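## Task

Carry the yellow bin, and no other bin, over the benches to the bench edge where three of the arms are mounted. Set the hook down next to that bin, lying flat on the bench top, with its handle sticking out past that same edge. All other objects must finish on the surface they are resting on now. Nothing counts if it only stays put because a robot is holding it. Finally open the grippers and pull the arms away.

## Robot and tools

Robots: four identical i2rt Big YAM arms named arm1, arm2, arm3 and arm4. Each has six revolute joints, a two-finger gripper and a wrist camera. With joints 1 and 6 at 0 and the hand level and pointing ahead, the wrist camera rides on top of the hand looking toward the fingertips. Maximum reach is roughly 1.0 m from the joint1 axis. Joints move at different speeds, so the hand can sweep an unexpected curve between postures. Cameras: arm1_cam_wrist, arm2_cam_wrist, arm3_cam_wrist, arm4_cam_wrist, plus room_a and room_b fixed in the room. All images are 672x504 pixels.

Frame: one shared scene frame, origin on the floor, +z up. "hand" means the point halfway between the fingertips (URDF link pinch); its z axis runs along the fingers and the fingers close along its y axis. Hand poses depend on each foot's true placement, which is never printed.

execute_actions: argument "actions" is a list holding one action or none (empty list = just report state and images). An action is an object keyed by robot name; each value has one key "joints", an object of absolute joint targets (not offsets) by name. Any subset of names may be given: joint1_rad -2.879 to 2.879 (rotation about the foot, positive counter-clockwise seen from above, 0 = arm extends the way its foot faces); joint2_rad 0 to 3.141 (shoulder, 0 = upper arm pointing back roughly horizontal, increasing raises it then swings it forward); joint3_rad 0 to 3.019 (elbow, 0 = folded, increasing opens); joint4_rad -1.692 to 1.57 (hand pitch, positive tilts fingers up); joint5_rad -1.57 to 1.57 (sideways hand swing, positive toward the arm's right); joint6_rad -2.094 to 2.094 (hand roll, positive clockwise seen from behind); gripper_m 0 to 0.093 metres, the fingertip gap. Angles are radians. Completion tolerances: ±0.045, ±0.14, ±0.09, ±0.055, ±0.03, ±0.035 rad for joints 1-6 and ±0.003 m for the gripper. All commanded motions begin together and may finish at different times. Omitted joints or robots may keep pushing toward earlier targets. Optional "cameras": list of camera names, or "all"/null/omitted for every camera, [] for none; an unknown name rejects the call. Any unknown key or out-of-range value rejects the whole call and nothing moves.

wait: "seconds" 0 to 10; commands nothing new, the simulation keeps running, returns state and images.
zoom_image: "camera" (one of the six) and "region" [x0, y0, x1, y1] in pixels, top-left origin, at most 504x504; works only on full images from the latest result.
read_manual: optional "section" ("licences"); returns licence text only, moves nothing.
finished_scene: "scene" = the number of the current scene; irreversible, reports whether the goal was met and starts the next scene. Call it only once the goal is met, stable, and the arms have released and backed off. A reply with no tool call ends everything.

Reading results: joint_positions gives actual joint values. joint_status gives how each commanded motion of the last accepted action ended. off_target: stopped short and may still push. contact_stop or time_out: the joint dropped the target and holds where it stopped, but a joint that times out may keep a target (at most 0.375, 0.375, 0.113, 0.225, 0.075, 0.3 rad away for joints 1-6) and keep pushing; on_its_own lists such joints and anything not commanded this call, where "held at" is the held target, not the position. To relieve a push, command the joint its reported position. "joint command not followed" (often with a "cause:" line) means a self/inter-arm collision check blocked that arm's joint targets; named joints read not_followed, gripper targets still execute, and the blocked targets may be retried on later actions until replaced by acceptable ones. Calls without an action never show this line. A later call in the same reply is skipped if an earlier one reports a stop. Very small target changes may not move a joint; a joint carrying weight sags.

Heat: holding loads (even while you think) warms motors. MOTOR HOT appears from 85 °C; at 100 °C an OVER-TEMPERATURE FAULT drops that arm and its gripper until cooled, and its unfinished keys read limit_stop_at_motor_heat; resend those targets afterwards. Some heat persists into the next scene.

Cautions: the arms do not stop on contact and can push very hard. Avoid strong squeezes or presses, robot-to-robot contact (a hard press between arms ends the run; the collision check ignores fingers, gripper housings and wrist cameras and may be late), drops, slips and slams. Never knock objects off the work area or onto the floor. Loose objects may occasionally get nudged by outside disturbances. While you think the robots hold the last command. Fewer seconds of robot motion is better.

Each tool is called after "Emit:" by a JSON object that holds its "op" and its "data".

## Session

Emit:
{"op": "execute_actions", "data": {"actions": []}}

Scene clock: 0.00 s.
Motor temperatures (°C, as the motors report them): arm1=[21 23 26 21 20 21] | arm2=[19 20 25 21 22 19] | arm3=[19 22 25 19 20 21] | arm4=[21 22 24 23 21 19]
arm1.joint_positions: joint1_rad=+0.845 joint2_rad=+0.499 joint3_rad=+1.536 joint4_rad=-1.489 joint5_rad=-0.233 joint6_rad=-0.192 gripper_m=+0.095
arm1.joint_status: not commanded
arm1.hand: x=-1.2901 y=-0.5358 z=+1.3226 quat_wxyz=(-0.169, +0.820, -0.200, -0.509) (m; scene frame)
arm2.joint_positions: joint1_rad=-0.457 joint2_rad=+0.373 joint3_rad=+1.322 joint4_rad=-1.556 joint5_rad=-0.257 joint6_rad=-0.109 gripper_m=+0.094
arm2.joint_status: not commanded
arm2.hand: x=-0.2441 y=-0.4824 z=+1.2400 quat_wxyz=(-0.336, +0.580, -0.658, -0.343) (m; scene frame)
arm3.joint_positions: joint1_rad=+0.432 joint2_rad=+0.531 joint3_rad=+1.393 joint4_rad=-1.574 joint5_rad=-0.090 joint6_rad=+0.648 gripper_m=+0.094
arm3.joint_status: not commanded
arm3.hand: x=+0.6028 y=-0.4678 z=+1.2405 quat_wxyz=(-0.028, +0.644, -0.641, -0.417) (m; scene frame)
arm4.joint_positions: joint1_rad=+0.023 joint2_rad=+0.587 joint3_rad=+1.674 joint4_rad=-1.459 joint5_rad=+0.191 joint6_rad=-0.146 gripper_m=+0.095
arm4.joint_status: not commanded
arm4.hand: x=+0.6651 y=+1.6472 z=+1.4113 quat_wxyz=(-0.296, -0.593, -0.571, +0.484) (m; scene frame)
pictures: arm1_cam_wrist, arm2_cam_wrist, arm3_cam_wrist, arm4_cam_wrist, room_a, room_b
Images, in order (width x height): arm1_cam_wrist 672x504, arm2_cam_wrist 672x504, arm3_cam_wrist 672x504, arm4_cam_wrist 672x504, room_a 672x504, room_b 672x504.

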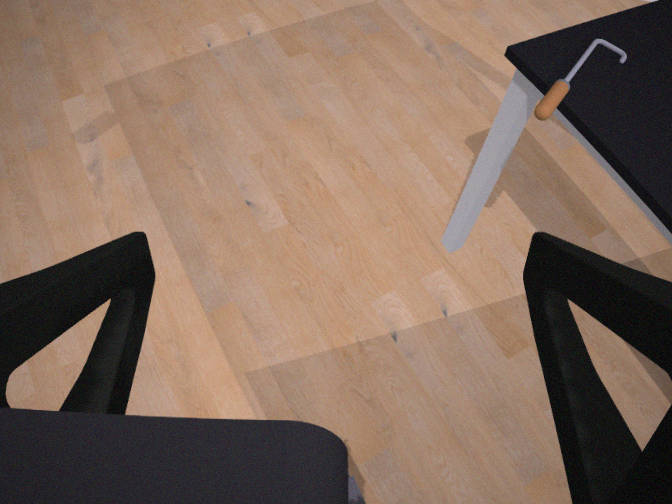

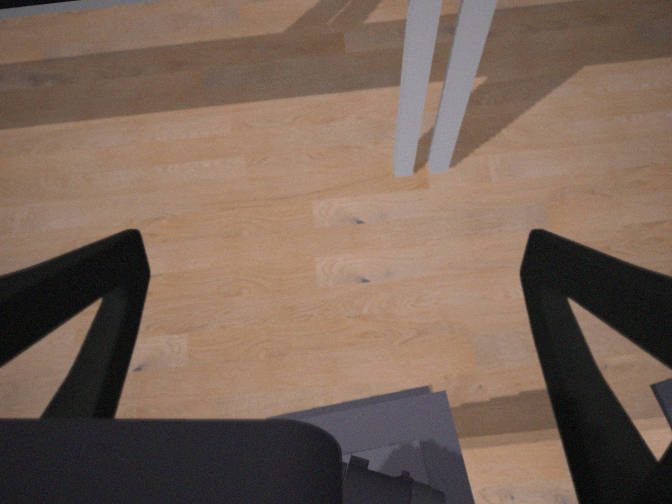

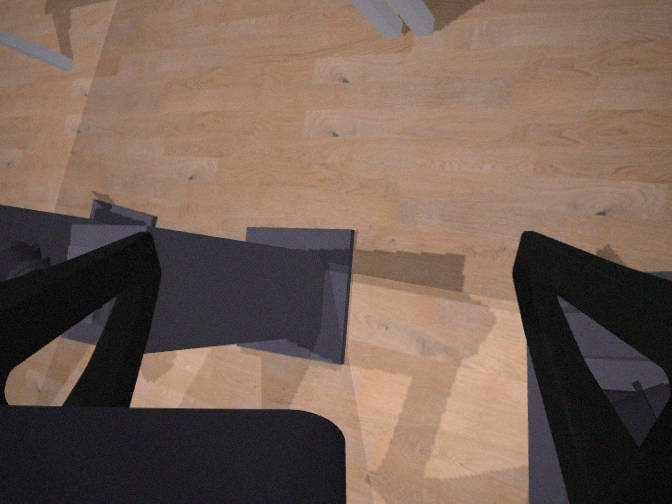

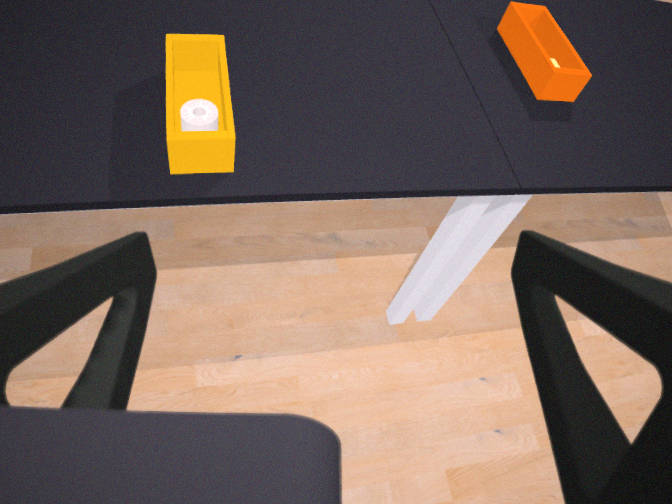

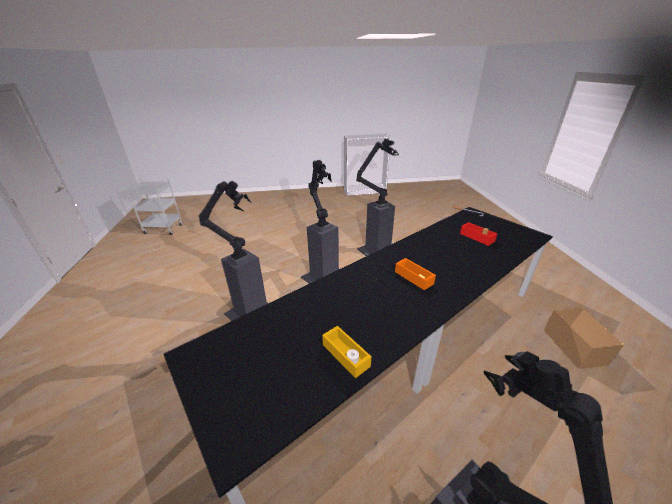

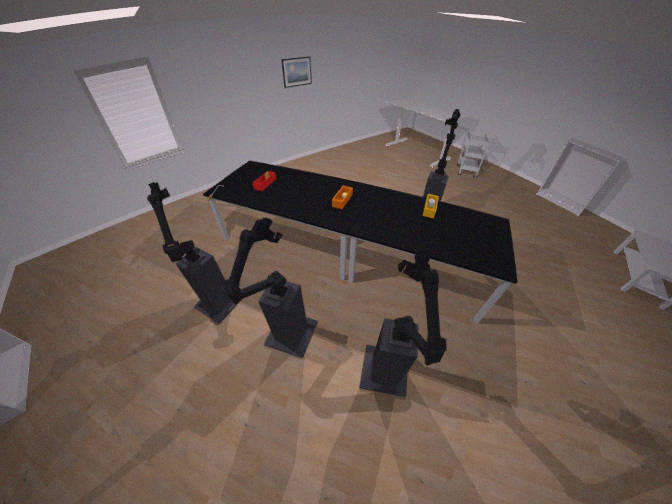

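Emit:
{"op": "execute_actions", "data": {"actions": [{"arm1":{"joints":{"joint1_rad":0.6,"joint2_rad":1.94,"joint3_rad":1.1,"joint4_rad":0.86,"joint5_rad":0,"joint6_rad":0}},"arm4":{"joints":{"joint1_rad":0.04,"joint2_rad":1.9,"joint3_rad":0.87,"joint4_rad":0.76,"joint5_rad":0,"joint6_rad":0,"gripper_m":0.07}},"arm2":{"joints":{"joint1_rad":0,"joint2_rad":1.2,"joint3_rad":0.8,"joint4_rad":0.5,"joint5_rad":0.72,"joint6_rad":1.57}},"arm3":{"joints":{"joint1_rad":-0.3,"joint2_rad":1.3,"joint3_rad":1.2,"joint4_rad":0.5,"joint5_rad":0.7,"joint6_rad":0}}}], "cameras": ["arm1_cam_wrist","arm4_cam_wrist"]}}

Scene clock: 7.00 s.
Motor temperatures (°C, as the motors report them): arm1=[21 24 27 21 20 21] | arm2=[19 20 26 21 22 19] | arm3=[19 22 26 19 20 21] | arm4=[21 22 25 23 21 19]
arm1.joint_positions: joint1_rad=+0.602 joint2_rad=+1.949 joint3_rad=+1.107 joint4_rad=+0.838 joint5_rad=-0.002 joint6_rad=-0.016 gripper_m=+0.095
arm1.joint_status: all done
arm1.hand: x=-1.5250 y=+0.0264 z=+0.8988 quat_wxyz=(-0.361, +0.615, -0.352, -0.606) (m; scene frame)
arm2.joint_positions: joint1_rad=-0.003 joint2_rad=+1.194 joint3_rad=+0.785 joint4_rad=+0.476 joint5_rad=+0.717 joint6_rad=+1.555 gripper_m=+0.094
arm2.joint_status: all done
arm2.hand: x=-0.1765 y=-0.0947 z=+1.1097 quat_wxyz=(-0.211, -0.226, -0.647, -0.697) (m; scene frame)
arm3.joint_positions: joint1_rad=-0.307 joint2_rad=+1.304 joint3_rad=+1.199 joint4_rad=+0.471 joint5_rad=+0.696 joint6_rad=+0.010 gripper_m=+0.094
arm3.joint_status: all done
arm3.hand: x=+0.8908 y=-0.0532 z=+1.2808 quat_wxyz=(-0.709, +0.136, -0.584, -0.371) (m; scene frame)
arm4.joint_positions: joint1_rad=+0.026 joint2_rad=+1.886 joint3_rad=+0.846 joint4_rad=+0.744 joint5_rad=+0.003 joint6_rad=-0.015 gripper_m=+0.070
arm4.joint_status: all done
arm4.hand: x=+0.6743 y=+1.1612 z=+0.8333 quat_wxyz=(-0.407, -0.579, -0.557, +0.435) (m; scene frame)
pictures: arm1_cam_wrist, arm4_cam_wrist
Images, in order (width x height): arm1_cam_wrist 672x504, arm4_cam_wrist 672x504.

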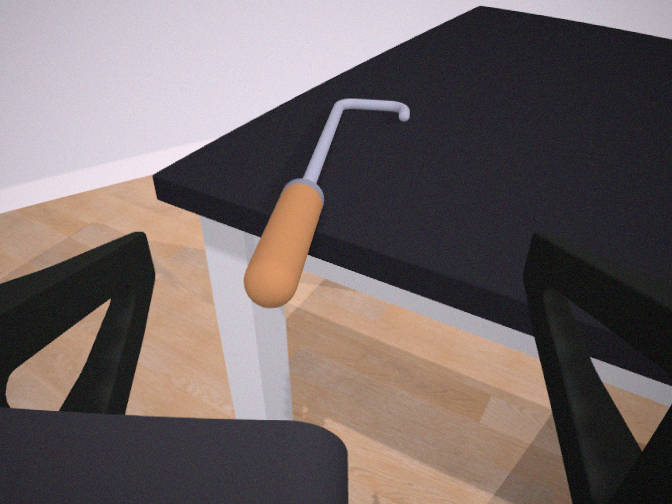

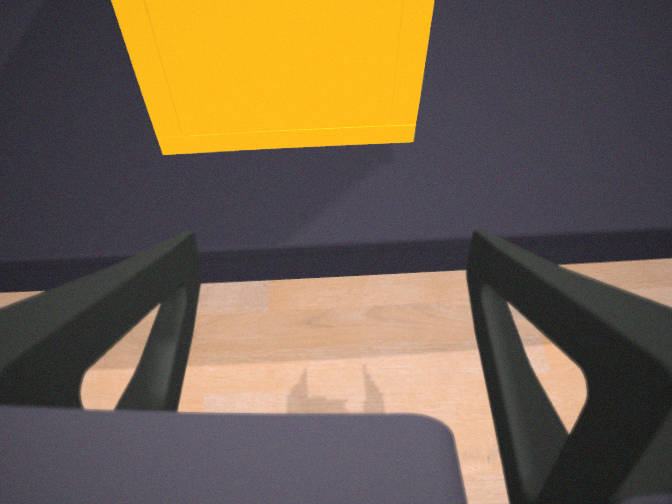

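Emit:
{"op": "execute_actions", "data": {"actions": [{"arm1":{"joints":{"joint1_rad":0.708,"joint2_rad":2.33,"joint3_rad":1.455,"joint4_rad":0.92,"joint5_rad":0.25,"joint6_rad":1.57}},"arm4":{"joints":{"joint1_rad":0.068,"joint2_rad":2.05,"joint3_rad":1.18,"joint4_rad":0.6}}}], "cameras": ["arm1_cam_wrist","arm4_cam_wrist"]}}

Scene clock: 13.70 s.
Motor temperatures (°C, as the motors report them): arm1=[21 25 28 22 20 21] | arm2=[19 20 28 21 22 19] | arm3=[19 22 27 19 20 21] | arm4=[21 23 25 23 21 19]
arm1.joint_positions: joint1_rad=+0.712 joint2_rad=+2.345 joint3_rad=+1.411 joint4_rad=+0.904 joint5_rad=+0.248 joint6_rad=+1.554 gripper_m=+0.095
arm1.joint_status: all done
arm1.hand: x=-1.6022 y=+0.0720 z=+0.7671 quat_wxyz=(+0.120, +0.141, -0.703, -0.686) (m; scene frame)
arm2.joint_positions: joint1_rad=-0.003 joint2_rad=+1.194 joint3_rad=+0.785 joint4_rad=+0.476 joint5_rad=+0.717 joint6_rad=+1.555 gripper_m=+0.094
arm2.joint_status: not commanded
arm2.hand: x=-0.1765 y=-0.0947 z=+1.1097 quat_wxyz=(-0.211, -0.226, -0.647, -0.697) (m; scene frame)
arm3.joint_positions: joint1_rad=-0.307 joint2_rad=+1.304 joint3_rad=+1.199 joint4_rad=+0.471 joint5_rad=+0.696 joint6_rad=+0.010 gripper_m=+0.094
arm3.joint_status: not commanded
arm3.hand: x=+0.8908 y=-0.0532 z=+1.2808 quat_wxyz=(-0.709, +0.136, -0.584, -0.371) (m; scene frame)
arm4.joint_positions: joint1_rad=+0.062 joint2_rad=+2.051 joint3_rad=+1.156 joint4_rad=+0.605 joint5_rad=+0.002 joint6_rad=-0.015 gripper_m=+0.070
arm4.joint_status: all done
arm4.hand: x=+0.6958 y=+1.0615 z=+0.8317 quat_wxyz=(-0.416, -0.568, -0.566, +0.429) (m; scene frame)
pictures: arm1_cam_wrist, arm4_cam_wrist
Images, in order (width x height): arm1_cam_wrist 672x504, arm4_cam_wrist 672x504.

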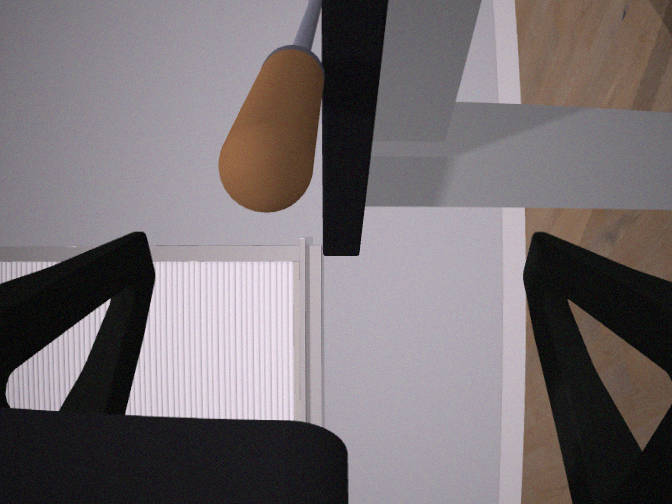

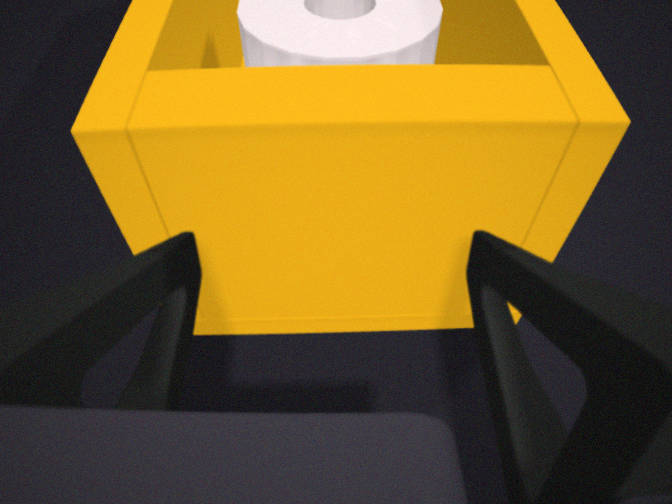

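Emit:
{"op": "execute_actions", "data": {"actions": [{"arm1":{"joints":{"joint1_rad":0.68,"joint2_rad":2.465,"joint3_rad":1.795,"joint4_rad":0.71,"joint5_rad":0.225}},"arm4":{"joints":{"joint2_rad":2.2,"joint3_rad":1.48,"joint4_rad":0.45}}}], "cameras": ["arm1_cam_wrist"]}}

Scene clock: 20.40 s.
Motor temperatures (°C, as the motors report them): arm1=[21 26 30 22 20 21] | arm2=[19 20 29 21 22 19] | arm3=[19 23 28 19 20 21] | arm4=[21 24 26 23 21 19]
arm1.joint_positions: joint1_rad=+0.681 joint2_rad=+2.466 joint3_rad=+1.753 joint4_rad=+0.721 joint5_rad=+0.227 joint6_rad=+1.557 gripper_m=+0.095
arm1.joint_status: all done
arm1.hand: x=-1.6327 y=+0.1557 z=+0.7939 quat_wxyz=(+0.124, +0.132, -0.692, -0.699) (m; scene frame)
arm2.joint_positions: joint1_rad=-0.003 joint2_rad=+1.194 joint3_rad=+0.785 joint4_rad=+0.476 joint5_rad=+0.717 joint6_rad=+1.555 gripper_m=+0.094
arm2.joint_status: not commanded
arm2.hand: x=-0.1765 y=-0.0947 z=+1.1097 quat_wxyz=(-0.211, -0.226, -0.647, -0.697) (m; scene frame)
arm3.joint_positions: joint1_rad=-0.307 joint2_rad=+1.304 joint3_rad=+1.199 joint4_rad=+0.471 joint5_rad=+0.696 joint6_rad=+0.010 gripper_m=+0.094
arm3.joint_status: not commanded
arm3.hand: x=+0.8908 y=-0.0532 z=+1.2808 quat_wxyz=(-0.709, +0.136, -0.584, -0.371) (m; scene frame)
arm4.joint_positions: joint1_rad=+0.062 joint2_rad=+2.197 joint3_rad=+1.446 joint4_rad=+0.455 joint5_rad=+0.002 joint6_rad=-0.015 gripper_m=+0.070
arm4.joint_status: all done
arm4.hand: x=+0.6948 y=+0.9798 z=+0.8297 quat_wxyz=(-0.415, -0.569, -0.568, +0.427) (m; scene frame)
pictures: arm1_cam_wrist
Images, in order (width x height): arm1_cam_wrist 672x504.

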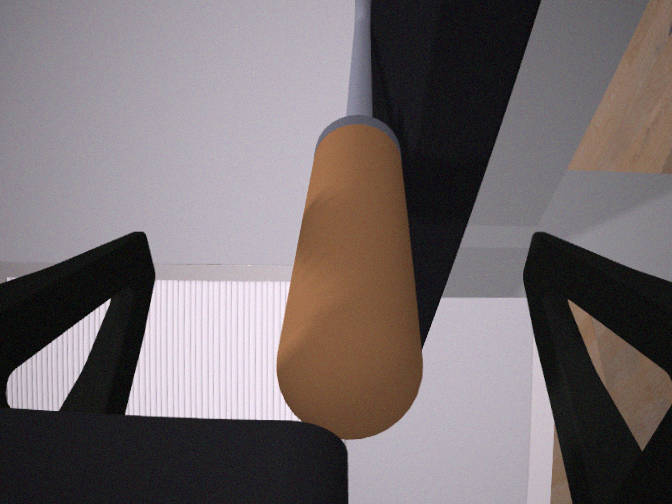

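Emit:
{"op": "execute_actions", "data": {"actions": [{"arm1":{"joints":{"joint5_rad":0.17,"joint2_rad":2.49,"joint3_rad":1.84,"gripper_m":0.06}},"arm4":{"joints":{"joint2_rad":2.35,"joint3_rad":1.79,"joint4_rad":0.3}}}], "cameras": []}}

Emit:
{"op": "execute_actions", "data": {"actions": [{"arm1":{"joints":{"gripper_m":0.0}},"arm4":{"joints":{"joint2_rad":2.5,"joint3_rad":2.1,"joint4_rad":0.14}}}], "cameras": ["arm1_cam_wrist"]}}

Emit:
{"op": "execute_actions", "data": {"actions": [{"arm1":{"joints":{"joint2_rad":2.0,"joint3_rad":1.55,"joint4_rad":0.55}},"arm4":{"joints":{"joint2_rad":2.66,"joint3_rad":2.42,"joint4_rad":-0.02}}}], "cameras": ["arm1_cam_wrist","arm4_cam_wrist"]}}

Scene clock: 24.67 s.
Motor temperatures (°C, as the motors report them): arm1=[21 27 31 22 20 21] | arm2=[19 20 30 21 22 19] | arm3=[19 23 28 19 20 21] | arm4=[21 25 27 23 21 19]
arm1.joint_positions: joint1_rad=+0.681 joint2_rad=+2.478 joint3_rad=+1.786 joint4_rad=+0.721 joint5_rad=+0.172 joint6_rad=+1.557 gripper_m=+0.060
arm1.joint_status: all done
arm1.hand: x=-1.6455 y=+0.1583 z=+0.8015 quat_wxyz=(+0.145, +0.148, -0.681, -0.702) (m; scene frame)
arm2.joint_positions: joint1_rad=-0.003 joint2_rad=+1.194 joint3_rad=+0.785 joint4_rad=+0.476 joint5_rad=+0.717 joint6_rad=+1.555 gripper_m=+0.094
arm2.joint_status: not commanded
arm2.hand: x=-0.1765 y=-0.0947 z=+1.1097 quat_wxyz=(-0.211, -0.226, -0.647, -0.697) (m; scene frame)
arm3.joint_positions: joint1_rad=-0.307 joint2_rad=+1.304 joint3_rad=+1.199 joint4_rad=+0.471 joint5_rad=+0.696 joint6_rad=+0.010 gripper_m=+0.094
arm3.joint_status: not commanded
arm3.hand: x=+0.8908 y=-0.0532 z=+1.2808 quat_wxyz=(-0.709, +0.136, -0.584, -0.371) (m; scene frame)
arm4.joint_positions: joint1_rad=+0.062 joint2_rad=+2.344 joint3_rad=+1.751 joint4_rad=+0.304 joint5_rad=+0.002 joint6_rad=-0.015 gripper_m=+0.070
arm4.joint_status: all done
arm4.hand: x=+0.6937 y=+0.9056 z=+0.8354 quat_wxyz=(-0.417, -0.567, -0.566, +0.429) (m; scene frame)
pictures: none
No camera images: the call's "cameras" was empty. Leave "cameras" out to get every camera's image.

Scene clock: 25.77 s.
Motor temperatures (°C, as the motors report them): arm1=[21 28 31 22 20 21] | arm2=[19 20 30 21 22 19] | arm3=[19 23 28 19 20 21] | arm4=[21 25 27 23 21 19]
arm1.joint_positions: joint1_rad=+0.681 joint2_rad=+2.489 joint3_rad=+1.787 joint4_rad=+0.715 joint5_rad=+0.172 joint6_rad=+1.557 gripper_m=+0.030
arm1.joint_status: gripper_m off_target (ended at +0.030, target +0.000)
arm1.hand: x=-1.6453 y=+0.1578 z=+0.7906 quat_wxyz=(+0.144, +0.150, -0.686, -0.697) (m; scene frame)
arm2.joint_positions: joint1_rad=-0.003 joint2_rad=+1.194 joint3_rad=+0.785 joint4_rad=+0.476 joint5_rad=+0.717 joint6_rad=+1.555 gripper_m=+0.094
arm2.joint_status: not commanded
arm2.hand: x=-0.1765 y=-0.0947 z=+1.1097 quat_wxyz=(-0.211, -0.226, -0.647, -0.697) (m; scene frame)
arm3.joint_positions: joint1_rad=-0.307 joint2_rad=+1.304 joint3_rad=+1.199 joint4_rad=+0.471 joint5_rad=+0.696 joint6_rad=+0.010 gripper_m=+0.094
arm3.joint_status: not commanded
arm3.hand: x=+0.8908 y=-0.0532 z=+1.2808 quat_wxyz=(-0.709, +0.136, -0.584, -0.371) (m; scene frame)
arm4.joint_positions: joint1_rad=+0.062 joint2_rad=+2.491 joint3_rad=+2.056 joint4_rad=+0.144 joint5_rad=+0.002 joint6_rad=-0.015 gripper_m=+0.070
arm4.joint_status: all done
arm4.hand: x=+0.6929 y=+0.8467 z=+0.8395 quat_wxyz=(-0.417, -0.568, -0.566, +0.428) (m; scene frame)
pictures: arm1_cam_wrist
Images, in order (width x height): arm1_cam_wrist 672x504.

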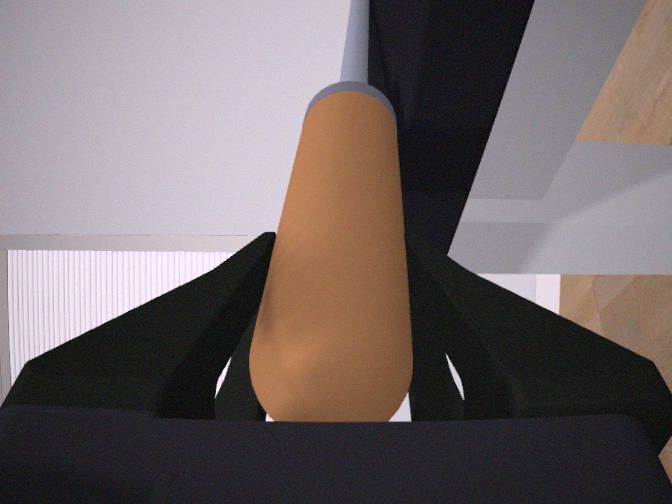

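Scene clock: 27.43 s.
Motor temperatures (°C, as the motors report them): arm1=[21 28 32 22 20 21] | arm2=[19 21 30 21 22 19] | arm3=[19 23 29 19 20 21] | arm4=[21 26 28 23 21 19]
arm1.joint_positions: joint1_rad=+0.681 joint2_rad=+2.040 joint3_rad=+1.532 joint4_rad=+0.526 joint5_rad=+0.170 joint6_rad=+1.564 gripper_m=+0.030
arm1.joint_status: all done
arm1.hand: x=-1.6077 y=+0.1009 z=+0.9838 quat_wxyz=(+0.147, +0.148, -0.685, -0.698) (m; scene frame)
arm2.joint_positions: joint1_rad=-0.003 joint2_rad=+1.194 joint3_rad=+0.785 joint4_rad=+0.476 joint5_rad=+0.717 joint6_rad=+1.555 gripper_m=+0.094
arm2.joint_status: not commanded
arm2.hand: x=-0.1765 y=-0.0947 z=+1.1097 quat_wxyz=(-0.211, -0.226, -0.647, -0.697) (m; scene frame)
arm3.joint_positions: joint1_rad=-0.307 joint2_rad=+1.304 joint3_rad=+1.199 joint4_rad=+0.471 joint5_rad=+0.696 joint6_rad=+0.010 gripper_m=+0.094
arm3.joint_status: not commanded
arm3.hand: x=+0.8908 y=-0.0532 z=+1.2808 quat_wxyz=(-0.709, +0.136, -0.584, -0.371) (m; scene frame)
arm4.joint_positions: joint1_rad=+0.062 joint2_rad=+2.650 joint3_rad=+2.373 joint4_rad=-0.016 joint5_rad=+0.002 joint6_rad=-0.015 gripper_m=+0.070
arm4.joint_status: all done
arm4.hand: x=+0.6923 y=+0.8025 z=+0.8389 quat_wxyz=(-0.416, -0.568, -0.567, +0.428) (m; scene frame)
pictures: arm1_cam_wrist, arm4_cam_wrist
Images, in order (width x height): arm1_cam_wrist 672x504, arm4_cam_wrist 672x504.

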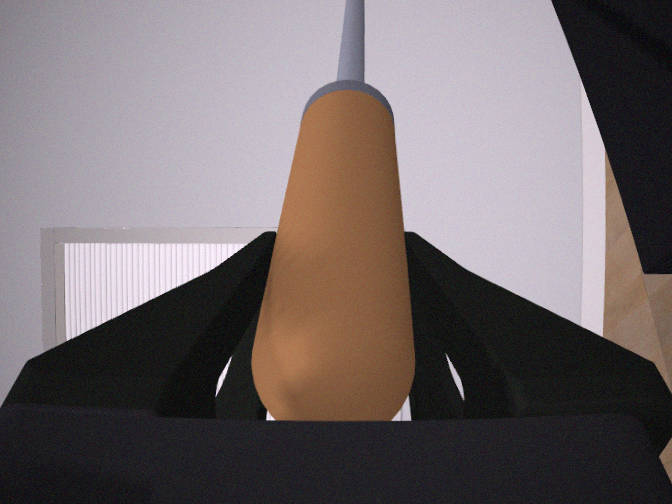

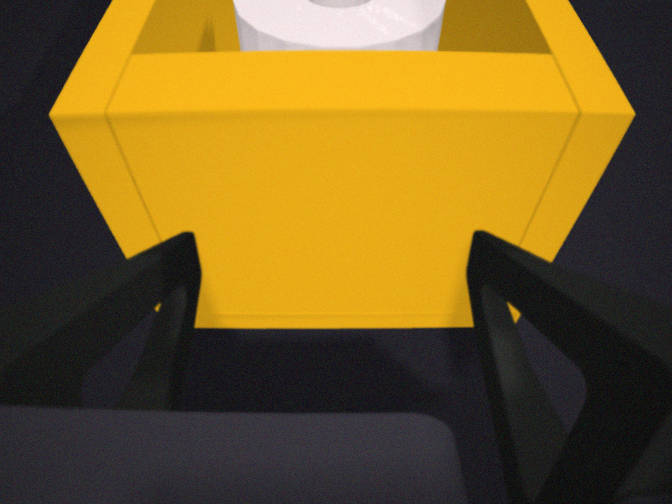

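Emit:
{"op": "execute_actions", "data": {"actions": [{"arm1":{"joints":{"joint1_rad":0.04,"joint5_rad":-0.36}},"arm4":{"joints":{"joint2_rad":2.3,"joint3_rad":1.75,"joint4_rad":0.3}}}], "cameras": []}}

Emit:
{"op": "execute_actions", "data": {"actions": [{"arm1":{"joints":{"joint1_rad":-0.608,"joint5_rad":-0.9,"joint2_rad":2.2,"joint3_rad":1.8}},"arm4":{"joints":{"joint1_rad":0.1,"joint2_rad":1.6,"joint3_rad":1.7,"joint4_rad":-0.2}}}], "cameras": ["arm1_cam_wrist"]}}

Emit:
{"op": "execute_actions", "data": {"actions": [{"arm1":{"joints":{"joint2_rad":2.5,"joint3_rad":2.04,"joint4_rad":0.63}}}], "cameras": ["arm1_cam_wrist","room_b"]}}

Scene clock: 34.20 s.
Motor temperatures (°C, as the motors report them): arm1=[21 29 32 22 20 21] | arm2=[19 21 30 21 22 19] | arm3=[19 23 29 19 20 21] | arm4=[21 27 29 23 21 19]
arm1.joint_positions: joint1_rad=+0.035 joint2_rad=+2.040 joint3_rad=+1.532 joint4_rad=+0.526 joint5_rad=-0.359 joint6_rad=+1.583 gripper_m=+0.030
arm1.joint_status: all done
arm1.hand: x=-1.1839 y=+0.2184 z=+0.9839 quat_wxyz=(+0.110, +0.104, -0.693, -0.705) (m; scene frame)
arm2.joint_positions: joint1_rad=-0.003 joint2_rad=+1.194 joint3_rad=+0.785 joint4_rad=+0.476 joint5_rad=+0.717 joint6_rad=+1.555 gripper_m=+0.094
arm2.joint_status: not commanded
arm2.hand: x=-0.1765 y=-0.0947 z=+1.1097 quat_wxyz=(-0.211, -0.226, -0.647, -0.697) (m; scene frame)
arm3.joint_positions: joint1_rad=-0.307 joint2_rad=+1.304 joint3_rad=+1.199 joint4_rad=+0.471 joint5_rad=+0.696 joint6_rad=+0.010 gripper_m=+0.094
arm3.joint_status: not commanded
arm3.hand: x=+0.8908 y=-0.0532 z=+1.2808 quat_wxyz=(-0.709, +0.136, -0.584, -0.371) (m; scene frame)
arm4.joint_positions: joint1_rad=+0.062 joint2_rad=+2.302 joint3_rad=+1.734 joint4_rad=+0.299 joint5_rad=+0.002 joint6_rad=-0.015 gripper_m=+0.070
arm4.joint_status: all done
arm4.hand: x=+0.6937 y=+0.9087 z=+0.8612 quat_wxyz=(-0.423, -0.563, -0.562, +0.435) (m; scene frame)
pictures: none
No camera images: the call's "cameras" was empty. Leave "cameras" out to get every camera's image.

Scene clock: 36.83 s.
Motor temperatures (°C, as the motors report them): arm1=[21 29 34 22 20 21] | arm2=[19 21 31 21 22 19] | arm3=[19 23 29 19 20 21] | arm4=[21 27 29 23 21 19]
arm1.joint_positions: joint1_rad=-0.613 joint2_rad=+2.259 joint3_rad=+1.717 joint4_rad=+0.526 joint5_rad=-0.898 joint6_rad=+1.586 gripper_m=+0.030
arm1.joint_status: all done
arm1.hand: x=-0.7395 y=+0.1083 z=+0.9078 quat_wxyz=(+0.078, +0.059, -0.708, -0.699) (m; scene frame)
arm2.joint_positions: joint1_rad=-0.003 joint2_rad=+1.194 joint3_rad=+0.785 joint4_rad=+0.476 joint5_rad=+0.717 joint6_rad=+1.555 gripper_m=+0.094
arm2.joint_status: not commanded
arm2.hand: x=-0.1765 y=-0.0947 z=+1.1097 quat_wxyz=(-0.211, -0.226, -0.647, -0.697) (m; scene frame)
arm3.joint_positions: joint1_rad=-0.307 joint2_rad=+1.304 joint3_rad=+1.199 joint4_rad=+0.471 joint5_rad=+0.696 joint6_rad=+0.010 gripper_m=+0.094
arm3.joint_status: not commanded
arm3.hand: x=+0.8908 y=-0.0532 z=+1.2808 quat_wxyz=(-0.709, +0.136, -0.584, -0.371) (m; scene frame)
arm4.joint_positions: joint1_rad=+0.095 joint2_rad=+1.603 joint3_rad=+1.686 joint4_rad=-0.197 joint5_rad=+0.002 joint6_rad=-0.015 gripper_m=+0.070
arm4.joint_status: all done
arm4.hand: x=+0.7199 y=+1.0664 z=+1.2756 quat_wxyz=(-0.472, -0.519, -0.536, +0.470) (m; scene frame)
pictures: arm1_cam_wrist
Images, in order (width x height): arm1_cam_wrist 672x504.

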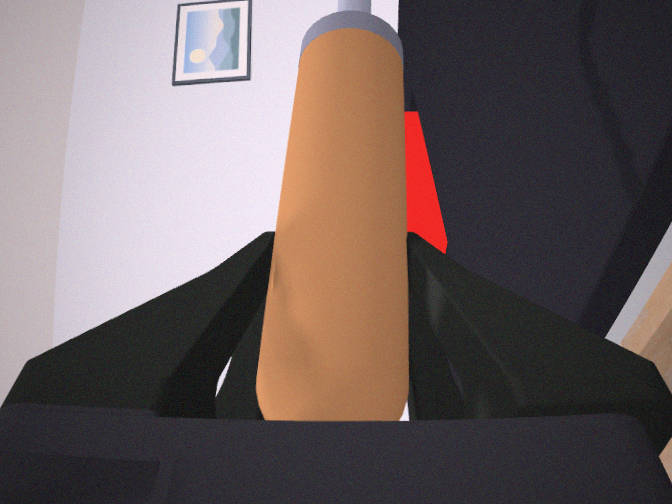

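Scene clock: 38.27 s.
Motor temperatures (°C, as the motors report them): arm1=[21 30 35 22 20 21] | arm2=[19 21 31 21 22 19] | arm3=[19 23 29 19 20 21] | arm4=[21 27 29 23 21 19]
arm1.joint_positions: joint1_rad=-0.613 joint2_rad=+2.557 joint3_rad=+1.967 joint4_rad=+0.607 joint5_rad=-0.900 joint6_rad=+1.582 gripper_m=+0.030
arm1.joint_status: all done
arm1.hand: x=-0.7071 y=+0.1467 z=+0.8011 quat_wxyz=(+0.069, +0.070, -0.700, -0.707) (m; scene frame)
arm2.joint_positions: joint1_rad=-0.003 joint2_rad=+1.194 joint3_rad=+0.785 joint4_rad=+0.476 joint5_rad=+0.717 joint6_rad=+1.555 gripper_m=+0.094
arm2.joint_status: not commanded
arm2.hand: x=-0.1765 y=-0.0947 z=+1.1097 quat_wxyz=(-0.211, -0.226, -0.647, -0.697) (m; scene frame)
arm3.joint_positions: joint1_rad=-0.307 joint2_rad=+1.304 joint3_rad=+1.199 joint4_rad=+0.471 joint5_rad=+0.696 joint6_rad=+0.010 gripper_m=+0.094
arm3.joint_status: not commanded
arm3.hand: x=+0.8908 y=-0.0532 z=+1.2808 quat_wxyz=(-0.709, +0.136, -0.584, -0.371) (m; scene frame)
arm4.joint_positions: joint1_rad=+0.095 joint2_rad=+1.603 joint3_rad=+1.686 joint4_rad=-0.197 joint5_rad=+0.002 joint6_rad=-0.015 gripper_m=+0.070
arm4.joint_status: not commanded
arm4.hand: x=+0.7199 y=+1.0664 z=+1.2756 quat_wxyz=(-0.472, -0.519, -0.536, +0.470) (m; scene frame)
pictures: arm1_cam_wrist, room_b
Images, in order (width x height): arm1_cam_wrist 672x504, room_b 672x504.

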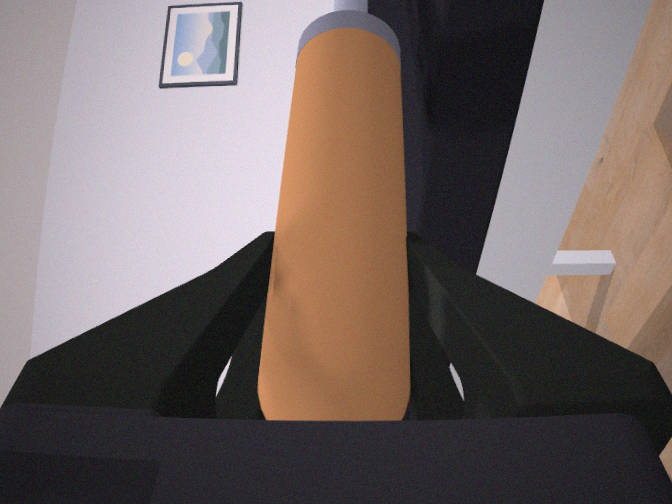

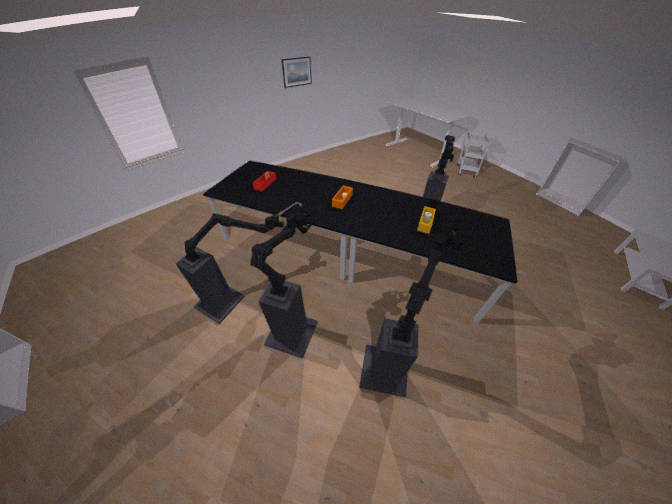

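Emit:
{"op": "execute_actions", "data": {"actions": [{"arm1":{"joints":{"joint1_rad":-0.665,"joint2_rad":2.68,"joint3_rad":2.33,"joint4_rad":0.45,"joint5_rad":-1.1}},"arm2":{"joints":{"joint1_rad":-0.3}}}], "cameras": ["arm1_cam_wrist","room_b"]}}

Emit:
{"op": "zoom_image", "data": {"camera": "room_b", "region": [220, 160, 380, 280]}}

Scene clock: 44.17 s.
Motor temperatures (°C, as the motors report them): arm1=[21 31 37 22 20 21] | arm2=[19 21 31 21 22 19] | arm3=[19 23 29 19 20 21] | arm4=[21 26 30 23 21 19]
arm1.joint_positions: joint1_rad=-0.670 joint2_rad=+2.694 joint3_rad=+2.248 joint4_rad=+0.451 joint5_rad=-1.101 joint6_rad=+1.573 gripper_m=+0.030
arm1.joint_status: all done
arm1.hand: x=-0.6677 y=+0.1435 z=+0.7976 quat_wxyz=(+0.119, +0.121, -0.696, -0.698) (m; scene frame)
arm2.joint_positions: joint1_rad=-0.305 joint2_rad=+1.194 joint3_rad=+0.785 joint4_rad=+0.476 joint5_rad=+0.720 joint6_rad=+1.555 gripper_m=+0.094
arm2.joint_status: all done
arm2.hand: x=-0.0280 y=-0.1386 z=+1.1082 quat_wxyz=(-0.313, -0.324, -0.606, -0.656) (m; scene frame)
arm3.joint_positions: joint1_rad=-0.307 joint2_rad=+1.304 joint3_rad=+1.199 joint4_rad=+0.471 joint5_rad=+0.696 joint6_rad=+0.010 gripper_m=+0.094
arm3.joint_status: not commanded
arm3.hand: x=+0.8908 y=-0.0532 z=+1.2808 quat_wxyz=(-0.709, +0.136, -0.584, -0.371) (m; scene frame)
arm4.joint_positions: joint1_rad=+0.095 joint2_rad=+1.603 joint3_rad=+1.686 joint4_rad=-0.197 joint5_rad=+0.002 joint6_rad=-0.015 gripper_m=+0.070
arm4.joint_status: not commanded
arm4.hand: x=+0.7199 y=+1.0664 z=+1.2756 quat_wxyz=(-0.472, -0.519, -0.536, +0.470) (m; scene frame)
pictures: arm1_cam_wrist, room_b
Images, in order (width x height): arm1_cam_wrist 672x504, room_b 672x504.

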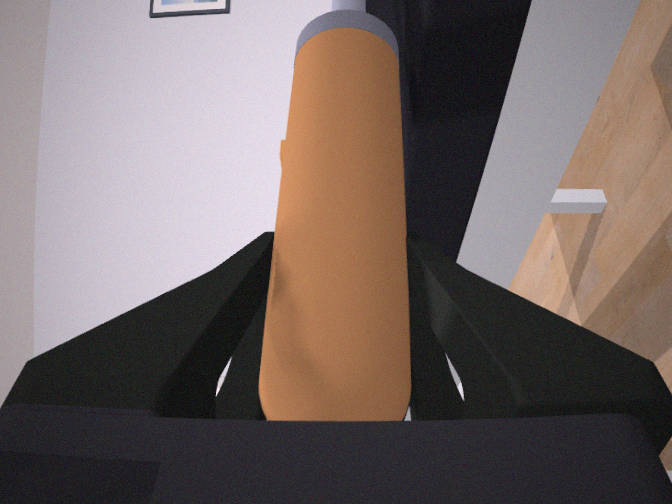

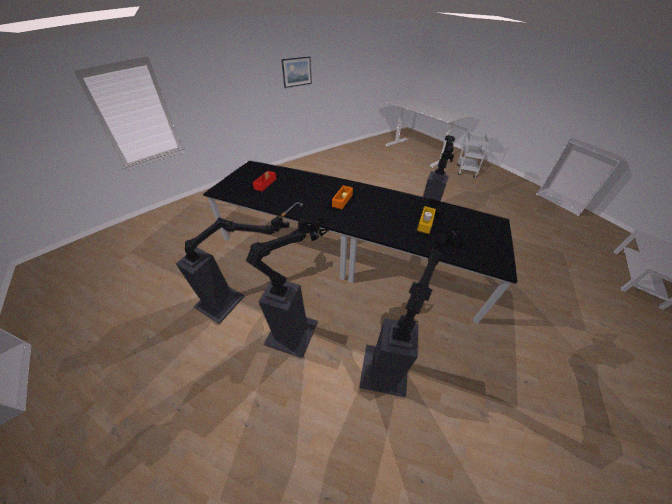

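Region (220, 160, 380, 280) of room_b's 672x504 image, scaled by 3.150, with more detail than that image has; it fills the top 378 rows of this view, and the rest is white.

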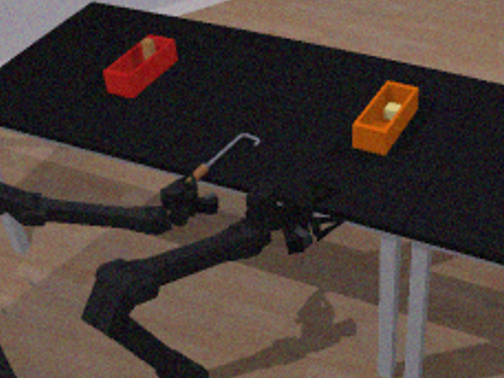

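Emit:
{"op": "execute_actions", "data": {"actions": [{"arm1":{"joints":{"joint2_rad":2.7,"joint3_rad":2.27,"gripper_m":0.093}}}], "cameras": []}}

Emit:
{"op": "execute_actions", "data": {"actions": [{"arm1":{"joints":{"joint1_rad":-0.84}}}], "cameras": []}}

Emit:
{"op": "execute_actions", "data": {"actions": [{"arm1":{"joints":{"joint2_rad":1.0,"joint3_rad":0.6,"joint5_rad":-0.8}},"arm2":{"joints":{"joint1_rad":0.1}}}], "cameras": []}}

Emit:
{"op": "execute_actions", "data": {"actions": [{"arm1":{"joints":{"joint1_rad":0.6}},"arm2":{"joints":{"joint1_rad":0.668,"joint2_rad":2.39,"joint3_rad":1.58,"joint4_rad":0.885,"joint5_rad":0.84}}}], "cameras": ["arm2_cam_wrist","room_b"]}}

Scene clock: 48.87 s.
Motor temperatures (°C, as the motors report them): arm1=[21 32 39 22 20 21] | arm2=[19 21 31 21 22 19] | arm3=[19 23 29 19 20 21] | arm4=[21 26 30 23 21 19]
arm1.joint_positions: joint1_rad=-0.670 joint2_rad=+2.698 joint3_rad=+2.248 joint4_rad=+0.451 joint5_rad=-1.101 joint6_rad=+1.573 gripper_m=+0.093
arm1.joint_status: all done
arm1.hand: x=-0.6678 y=+0.1433 z=+0.7937 quat_wxyz=(+0.120, +0.119, -0.697, -0.697) (m; scene frame)
arm2.joint_positions: joint1_rad=-0.305 joint2_rad=+1.194 joint3_rad=+0.785 joint4_rad=+0.476 joint5_rad=+0.720 joint6_rad=+1.555 gripper_m=+0.094
arm2.joint_status: not commanded
arm2.hand: x=-0.0280 y=-0.1386 z=+1.1082 quat_wxyz=(-0.313, -0.324, -0.606, -0.656) (m; scene frame)
arm3.joint_positions: joint1_rad=-0.307 joint2_rad=+1.304 joint3_rad=+1.199 joint4_rad=+0.471 joint5_rad=+0.696 joint6_rad=+0.010 gripper_m=+0.094
arm3.joint_status: not commanded
arm3.hand: x=+0.8908 y=-0.0532 z=+1.2808 quat_wxyz=(-0.709, +0.136, -0.584, -0.371) (m; scene frame)
arm4.joint_positions: joint1_rad=+0.095 joint2_rad=+1.603 joint3_rad=+1.686 joint4_rad=-0.197 joint5_rad=+0.002 joint6_rad=-0.015 gripper_m=+0.070
arm4.joint_status: not commanded
arm4.hand: x=+0.7199 y=+1.0664 z=+1.2756 quat_wxyz=(-0.472, -0.519, -0.536, +0.470) (m; scene frame)
pictures: none
No camera images: the call's "cameras" was empty. Leave "cameras" out to get every camera's image.

Scene clock: 50.77 s.
Motor temperatures (°C, as the motors report them): arm1=[21 32 39 22 20 21] | arm2=[19 20 31 21 22 19] | arm3=[19 23 29 19 20 21] | arm4=[21 26 30 23 21 19]
arm1.joint_positions: joint1_rad=-0.836 joint2_rad=+2.698 joint3_rad=+2.248 joint4_rad=+0.451 joint5_rad=-1.100 joint6_rad=+1.573 gripper_m=+0.093
arm1.joint_status: all done
arm1.hand: x=-0.5505 y=+0.0498 z=+0.7937 quat_wxyz=(+0.061, +0.061, -0.704, -0.705) (m; scene frame)
arm2.joint_positions: joint1_rad=-0.305 joint2_rad=+1.194 joint3_rad=+0.785 joint4_rad=+0.476 joint5_rad=+0.720 joint6_rad=+1.555 gripper_m=+0.094
arm2.joint_status: not commanded
arm2.hand: x=-0.0280 y=-0.1386 z=+1.1082 quat_wxyz=(-0.313, -0.324, -0.606, -0.656) (m; scene frame)
arm3.joint_positions: joint1_rad=-0.307 joint2_rad=+1.304 joint3_rad=+1.199 joint4_rad=+0.471 joint5_rad=+0.696 joint6_rad=+0.010 gripper_m=+0.094
arm3.joint_status: not commanded
arm3.hand: x=+0.8908 y=-0.0532 z=+1.2808 quat_wxyz=(-0.709, +0.136, -0.584, -0.371) (m; scene frame)
arm4.joint_positions: joint1_rad=+0.095 joint2_rad=+1.603 joint3_rad=+1.686 joint4_rad=-0.197 joint5_rad=+0.002 joint6_rad=-0.015 gripper_m=+0.070
arm4.joint_status: not commanded
arm4.hand: x=+0.7199 y=+1.0664 z=+1.2756 quat_wxyz=(-0.472, -0.519, -0.536, +0.470) (m; scene frame)
pictures: none
No camera images: the call's "cameras" was empty. Leave "cameras" out to get every camera's image.

Scene clock: 52.67 s.
Motor temperatures (°C, as the motors report them): arm1=[21 31 38 22 20 21] | arm2=[19 20 31 21 22 19] | arm3=[19 23 29 19 20 21] | arm4=[21 26 30 23 21 19]
arm1.joint_positions: joint1_rad=-0.836 joint2_rad=+0.999 joint3_rad=+0.607 joint4_rad=+0.451 joint5_rad=-0.800 joint6_rad=+1.573 gripper_m=+0.093
arm1.joint_status: all done
arm1.hand: x=-0.9075 y=-0.2554 z=+1.0788 quat_wxyz=(-0.060, -0.030, -0.692, -0.719) (m; scene frame)
arm2.joint_positions: joint1_rad=+0.103 joint2_rad=+1.194 joint3_rad=+0.785 joint4_rad=+0.476 joint5_rad=+0.720 joint6_rad=+1.555 gripper_m=+0.094
arm2.joint_status: all done
arm2.hand: x=-0.2298 y=-0.0905 z=+1.1100 quat_wxyz=(-0.175, -0.192, -0.658, -0.707) (m; scene frame)
arm3.joint_positions: joint1_rad=-0.307 joint2_rad=+1.304 joint3_rad=+1.199 joint4_rad=+0.471 joint5_rad=+0.696 joint6_rad=+0.010 gripper_m=+0.094
arm3.joint_status: not commanded
arm3.hand: x=+0.8908 y=-0.0532 z=+1.2808 quat_wxyz=(-0.709, +0.136, -0.584, -0.371) (m; scene frame)
arm4.joint_positions: joint1_rad=+0.095 joint2_rad=+1.603 joint3_rad=+1.686 joint4_rad=-0.197 joint5_rad=+0.002 joint6_rad=-0.015 gripper_m=+0.070
arm4.joint_status: not commanded
arm4.hand: x=+0.7199 y=+1.0664 z=+1.2756 quat_wxyz=(-0.472, -0.519, -0.536, +0.470) (m; scene frame)
pictures: none
No camera images: the call's "cameras" was empty. Leave "cameras" out to get every camera's image.

Scene clock: 54.50 s.
Motor temperatures (°C, as the motors report them): arm1=[21 31 38 22 20 21] | arm2=[19 21 31 21 22 19] | arm3=[19 23 29 19 20 21] | arm4=[21 26 30 23 21 19]
arm1.joint_positions: joint1_rad=+0.601 joint2_rad=+0.999 joint3_rad=+0.607 joint4_rad=+0.451 joint5_rad=-0.800 joint6_rad=+1.573 gripper_m=+0.093
arm1.joint_status: all done
arm1.hand: x=-1.4826 y=-0.2988 z=+1.0785 quat_wxyz=(+0.428, +0.433, -0.541, -0.580) (m; scene frame)
arm2.joint_positions: joint1_rad=+0.670 joint2_rad=+2.414 joint3_rad=+1.541 joint4_rad=+0.869 joint5_rad=+0.838 joint6_rad=+1.557 gripper_m=+0.094
arm2.joint_status: all done
arm2.hand: x=-0.6950 y=+0.0594 z=+0.7834 quat_wxyz=(-0.031, -0.023, -0.702, -0.711) (m; scene frame)
arm3.joint_positions: joint1_rad=-0.307 joint2_rad=+1.304 joint3_rad=+1.199 joint4_rad=+0.471 joint5_rad=+0.696 joint6_rad=+0.010 gripper_m=+0.094
arm3.joint_status: not commanded
arm3.hand: x=+0.8908 y=-0.0532 z=+1.2808 quat_wxyz=(-0.709, +0.136, -0.584, -0.371) (m; scene frame)
arm4.joint_positions: joint1_rad=+0.095 joint2_rad=+1.603 joint3_rad=+1.686 joint4_rad=-0.197 joint5_rad=+0.002 joint6_rad=-0.015 gripper_m=+0.070
arm4.joint_status: not commanded
arm4.hand: x=+0.7199 y=+1.0664 z=+1.2756 quat_wxyz=(-0.472, -0.519, -0.536, +0.470) (m; scene frame)
pictures: arm2_cam_wrist, room_b
Images, in order (width x height): arm2_cam_wrist 672x504, room_b 672x504.

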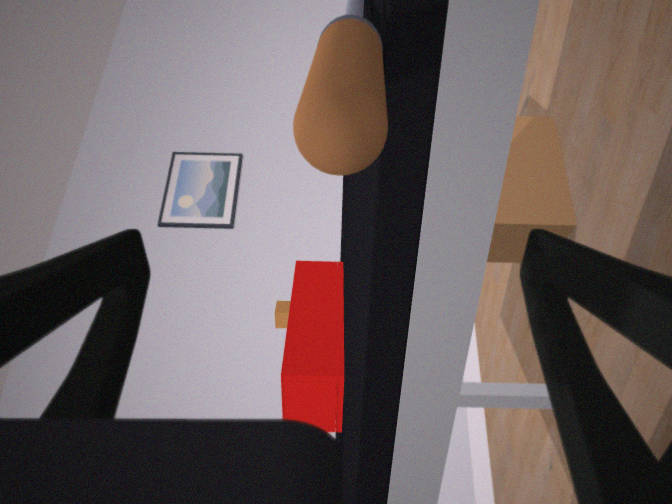

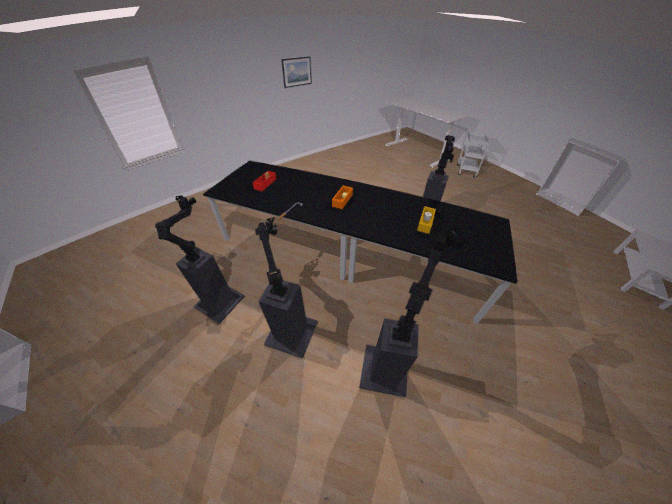

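Emit:
{"op": "execute_actions", "data": {"actions": [{"arm2":{"joints":{"joint1_rad":0.569,"joint2_rad":2.535,"joint3_rad":1.862,"joint4_rad":0.70,"joint5_rad":0.77}}}], "cameras": ["arm2_cam_wrist"]}}

Scene clock: 58.30 s.
Motor temperatures (°C, as the motors report them): arm1=[21 29 37 22 20 21] | arm2=[19 22 31 21 22 19] | arm3=[19 23 30 19 20 21] | arm4=[21 26 31 23 21 19]
arm1.joint_positions: joint1_rad=+0.601 joint2_rad=+0.999 joint3_rad=+0.607 joint4_rad=+0.451 joint5_rad=-0.800 joint6_rad=+1.573 gripper_m=+0.093
arm1.joint_status: not commanded
arm1.hand: x=-1.4826 y=-0.2988 z=+1.0785 quat_wxyz=(+0.428, +0.433, -0.541, -0.580) (m; scene frame)
arm2.joint_positions: joint1_rad=+0.565 joint2_rad=+2.528 joint3_rad=+1.818 joint4_rad=+0.713 joint5_rad=+0.771 joint6_rad=+1.557 gripper_m=+0.094
arm2.joint_status: all done
arm2.hand: x=-0.6750 y=+0.1559 z=+0.7916 quat_wxyz=(-0.043, -0.038, -0.700, -0.712) (m; scene frame)
arm3.joint_positions: joint1_rad=-0.307 joint2_rad=+1.304 joint3_rad=+1.199 joint4_rad=+0.471 joint5_rad=+0.696 joint6_rad=+0.010 gripper_m=+0.094
arm3.joint_status: not commanded
arm3.hand: x=+0.8908 y=-0.0532 z=+1.2808 quat_wxyz=(-0.709, +0.136, -0.584, -0.371) (m; scene frame)
arm4.joint_positions: joint1_rad=+0.095 joint2_rad=+1.603 joint3_rad=+1.686 joint4_rad=-0.197 joint5_rad=+0.002 joint6_rad=-0.015 gripper_m=+0.070
arm4.joint_status: not commanded
arm4.hand: x=+0.7199 y=+1.0664 z=+1.2756 quat_wxyz=(-0.472, -0.519, -0.536, +0.470) (m; scene frame)
pictures: arm2_cam_wrist
Images, in order (width x height): arm2_cam_wrist 672x504.

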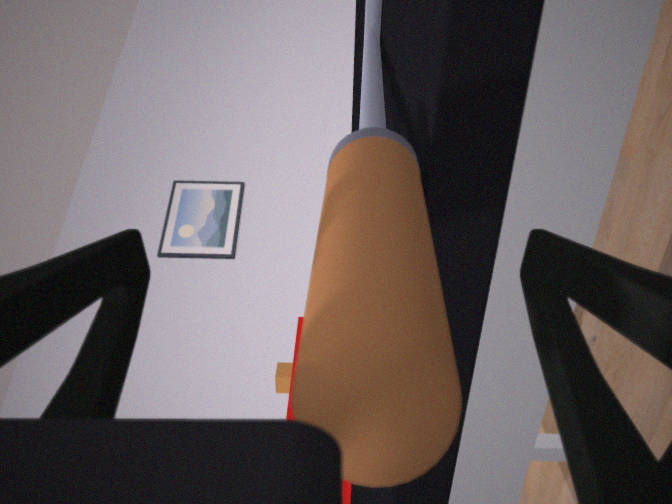

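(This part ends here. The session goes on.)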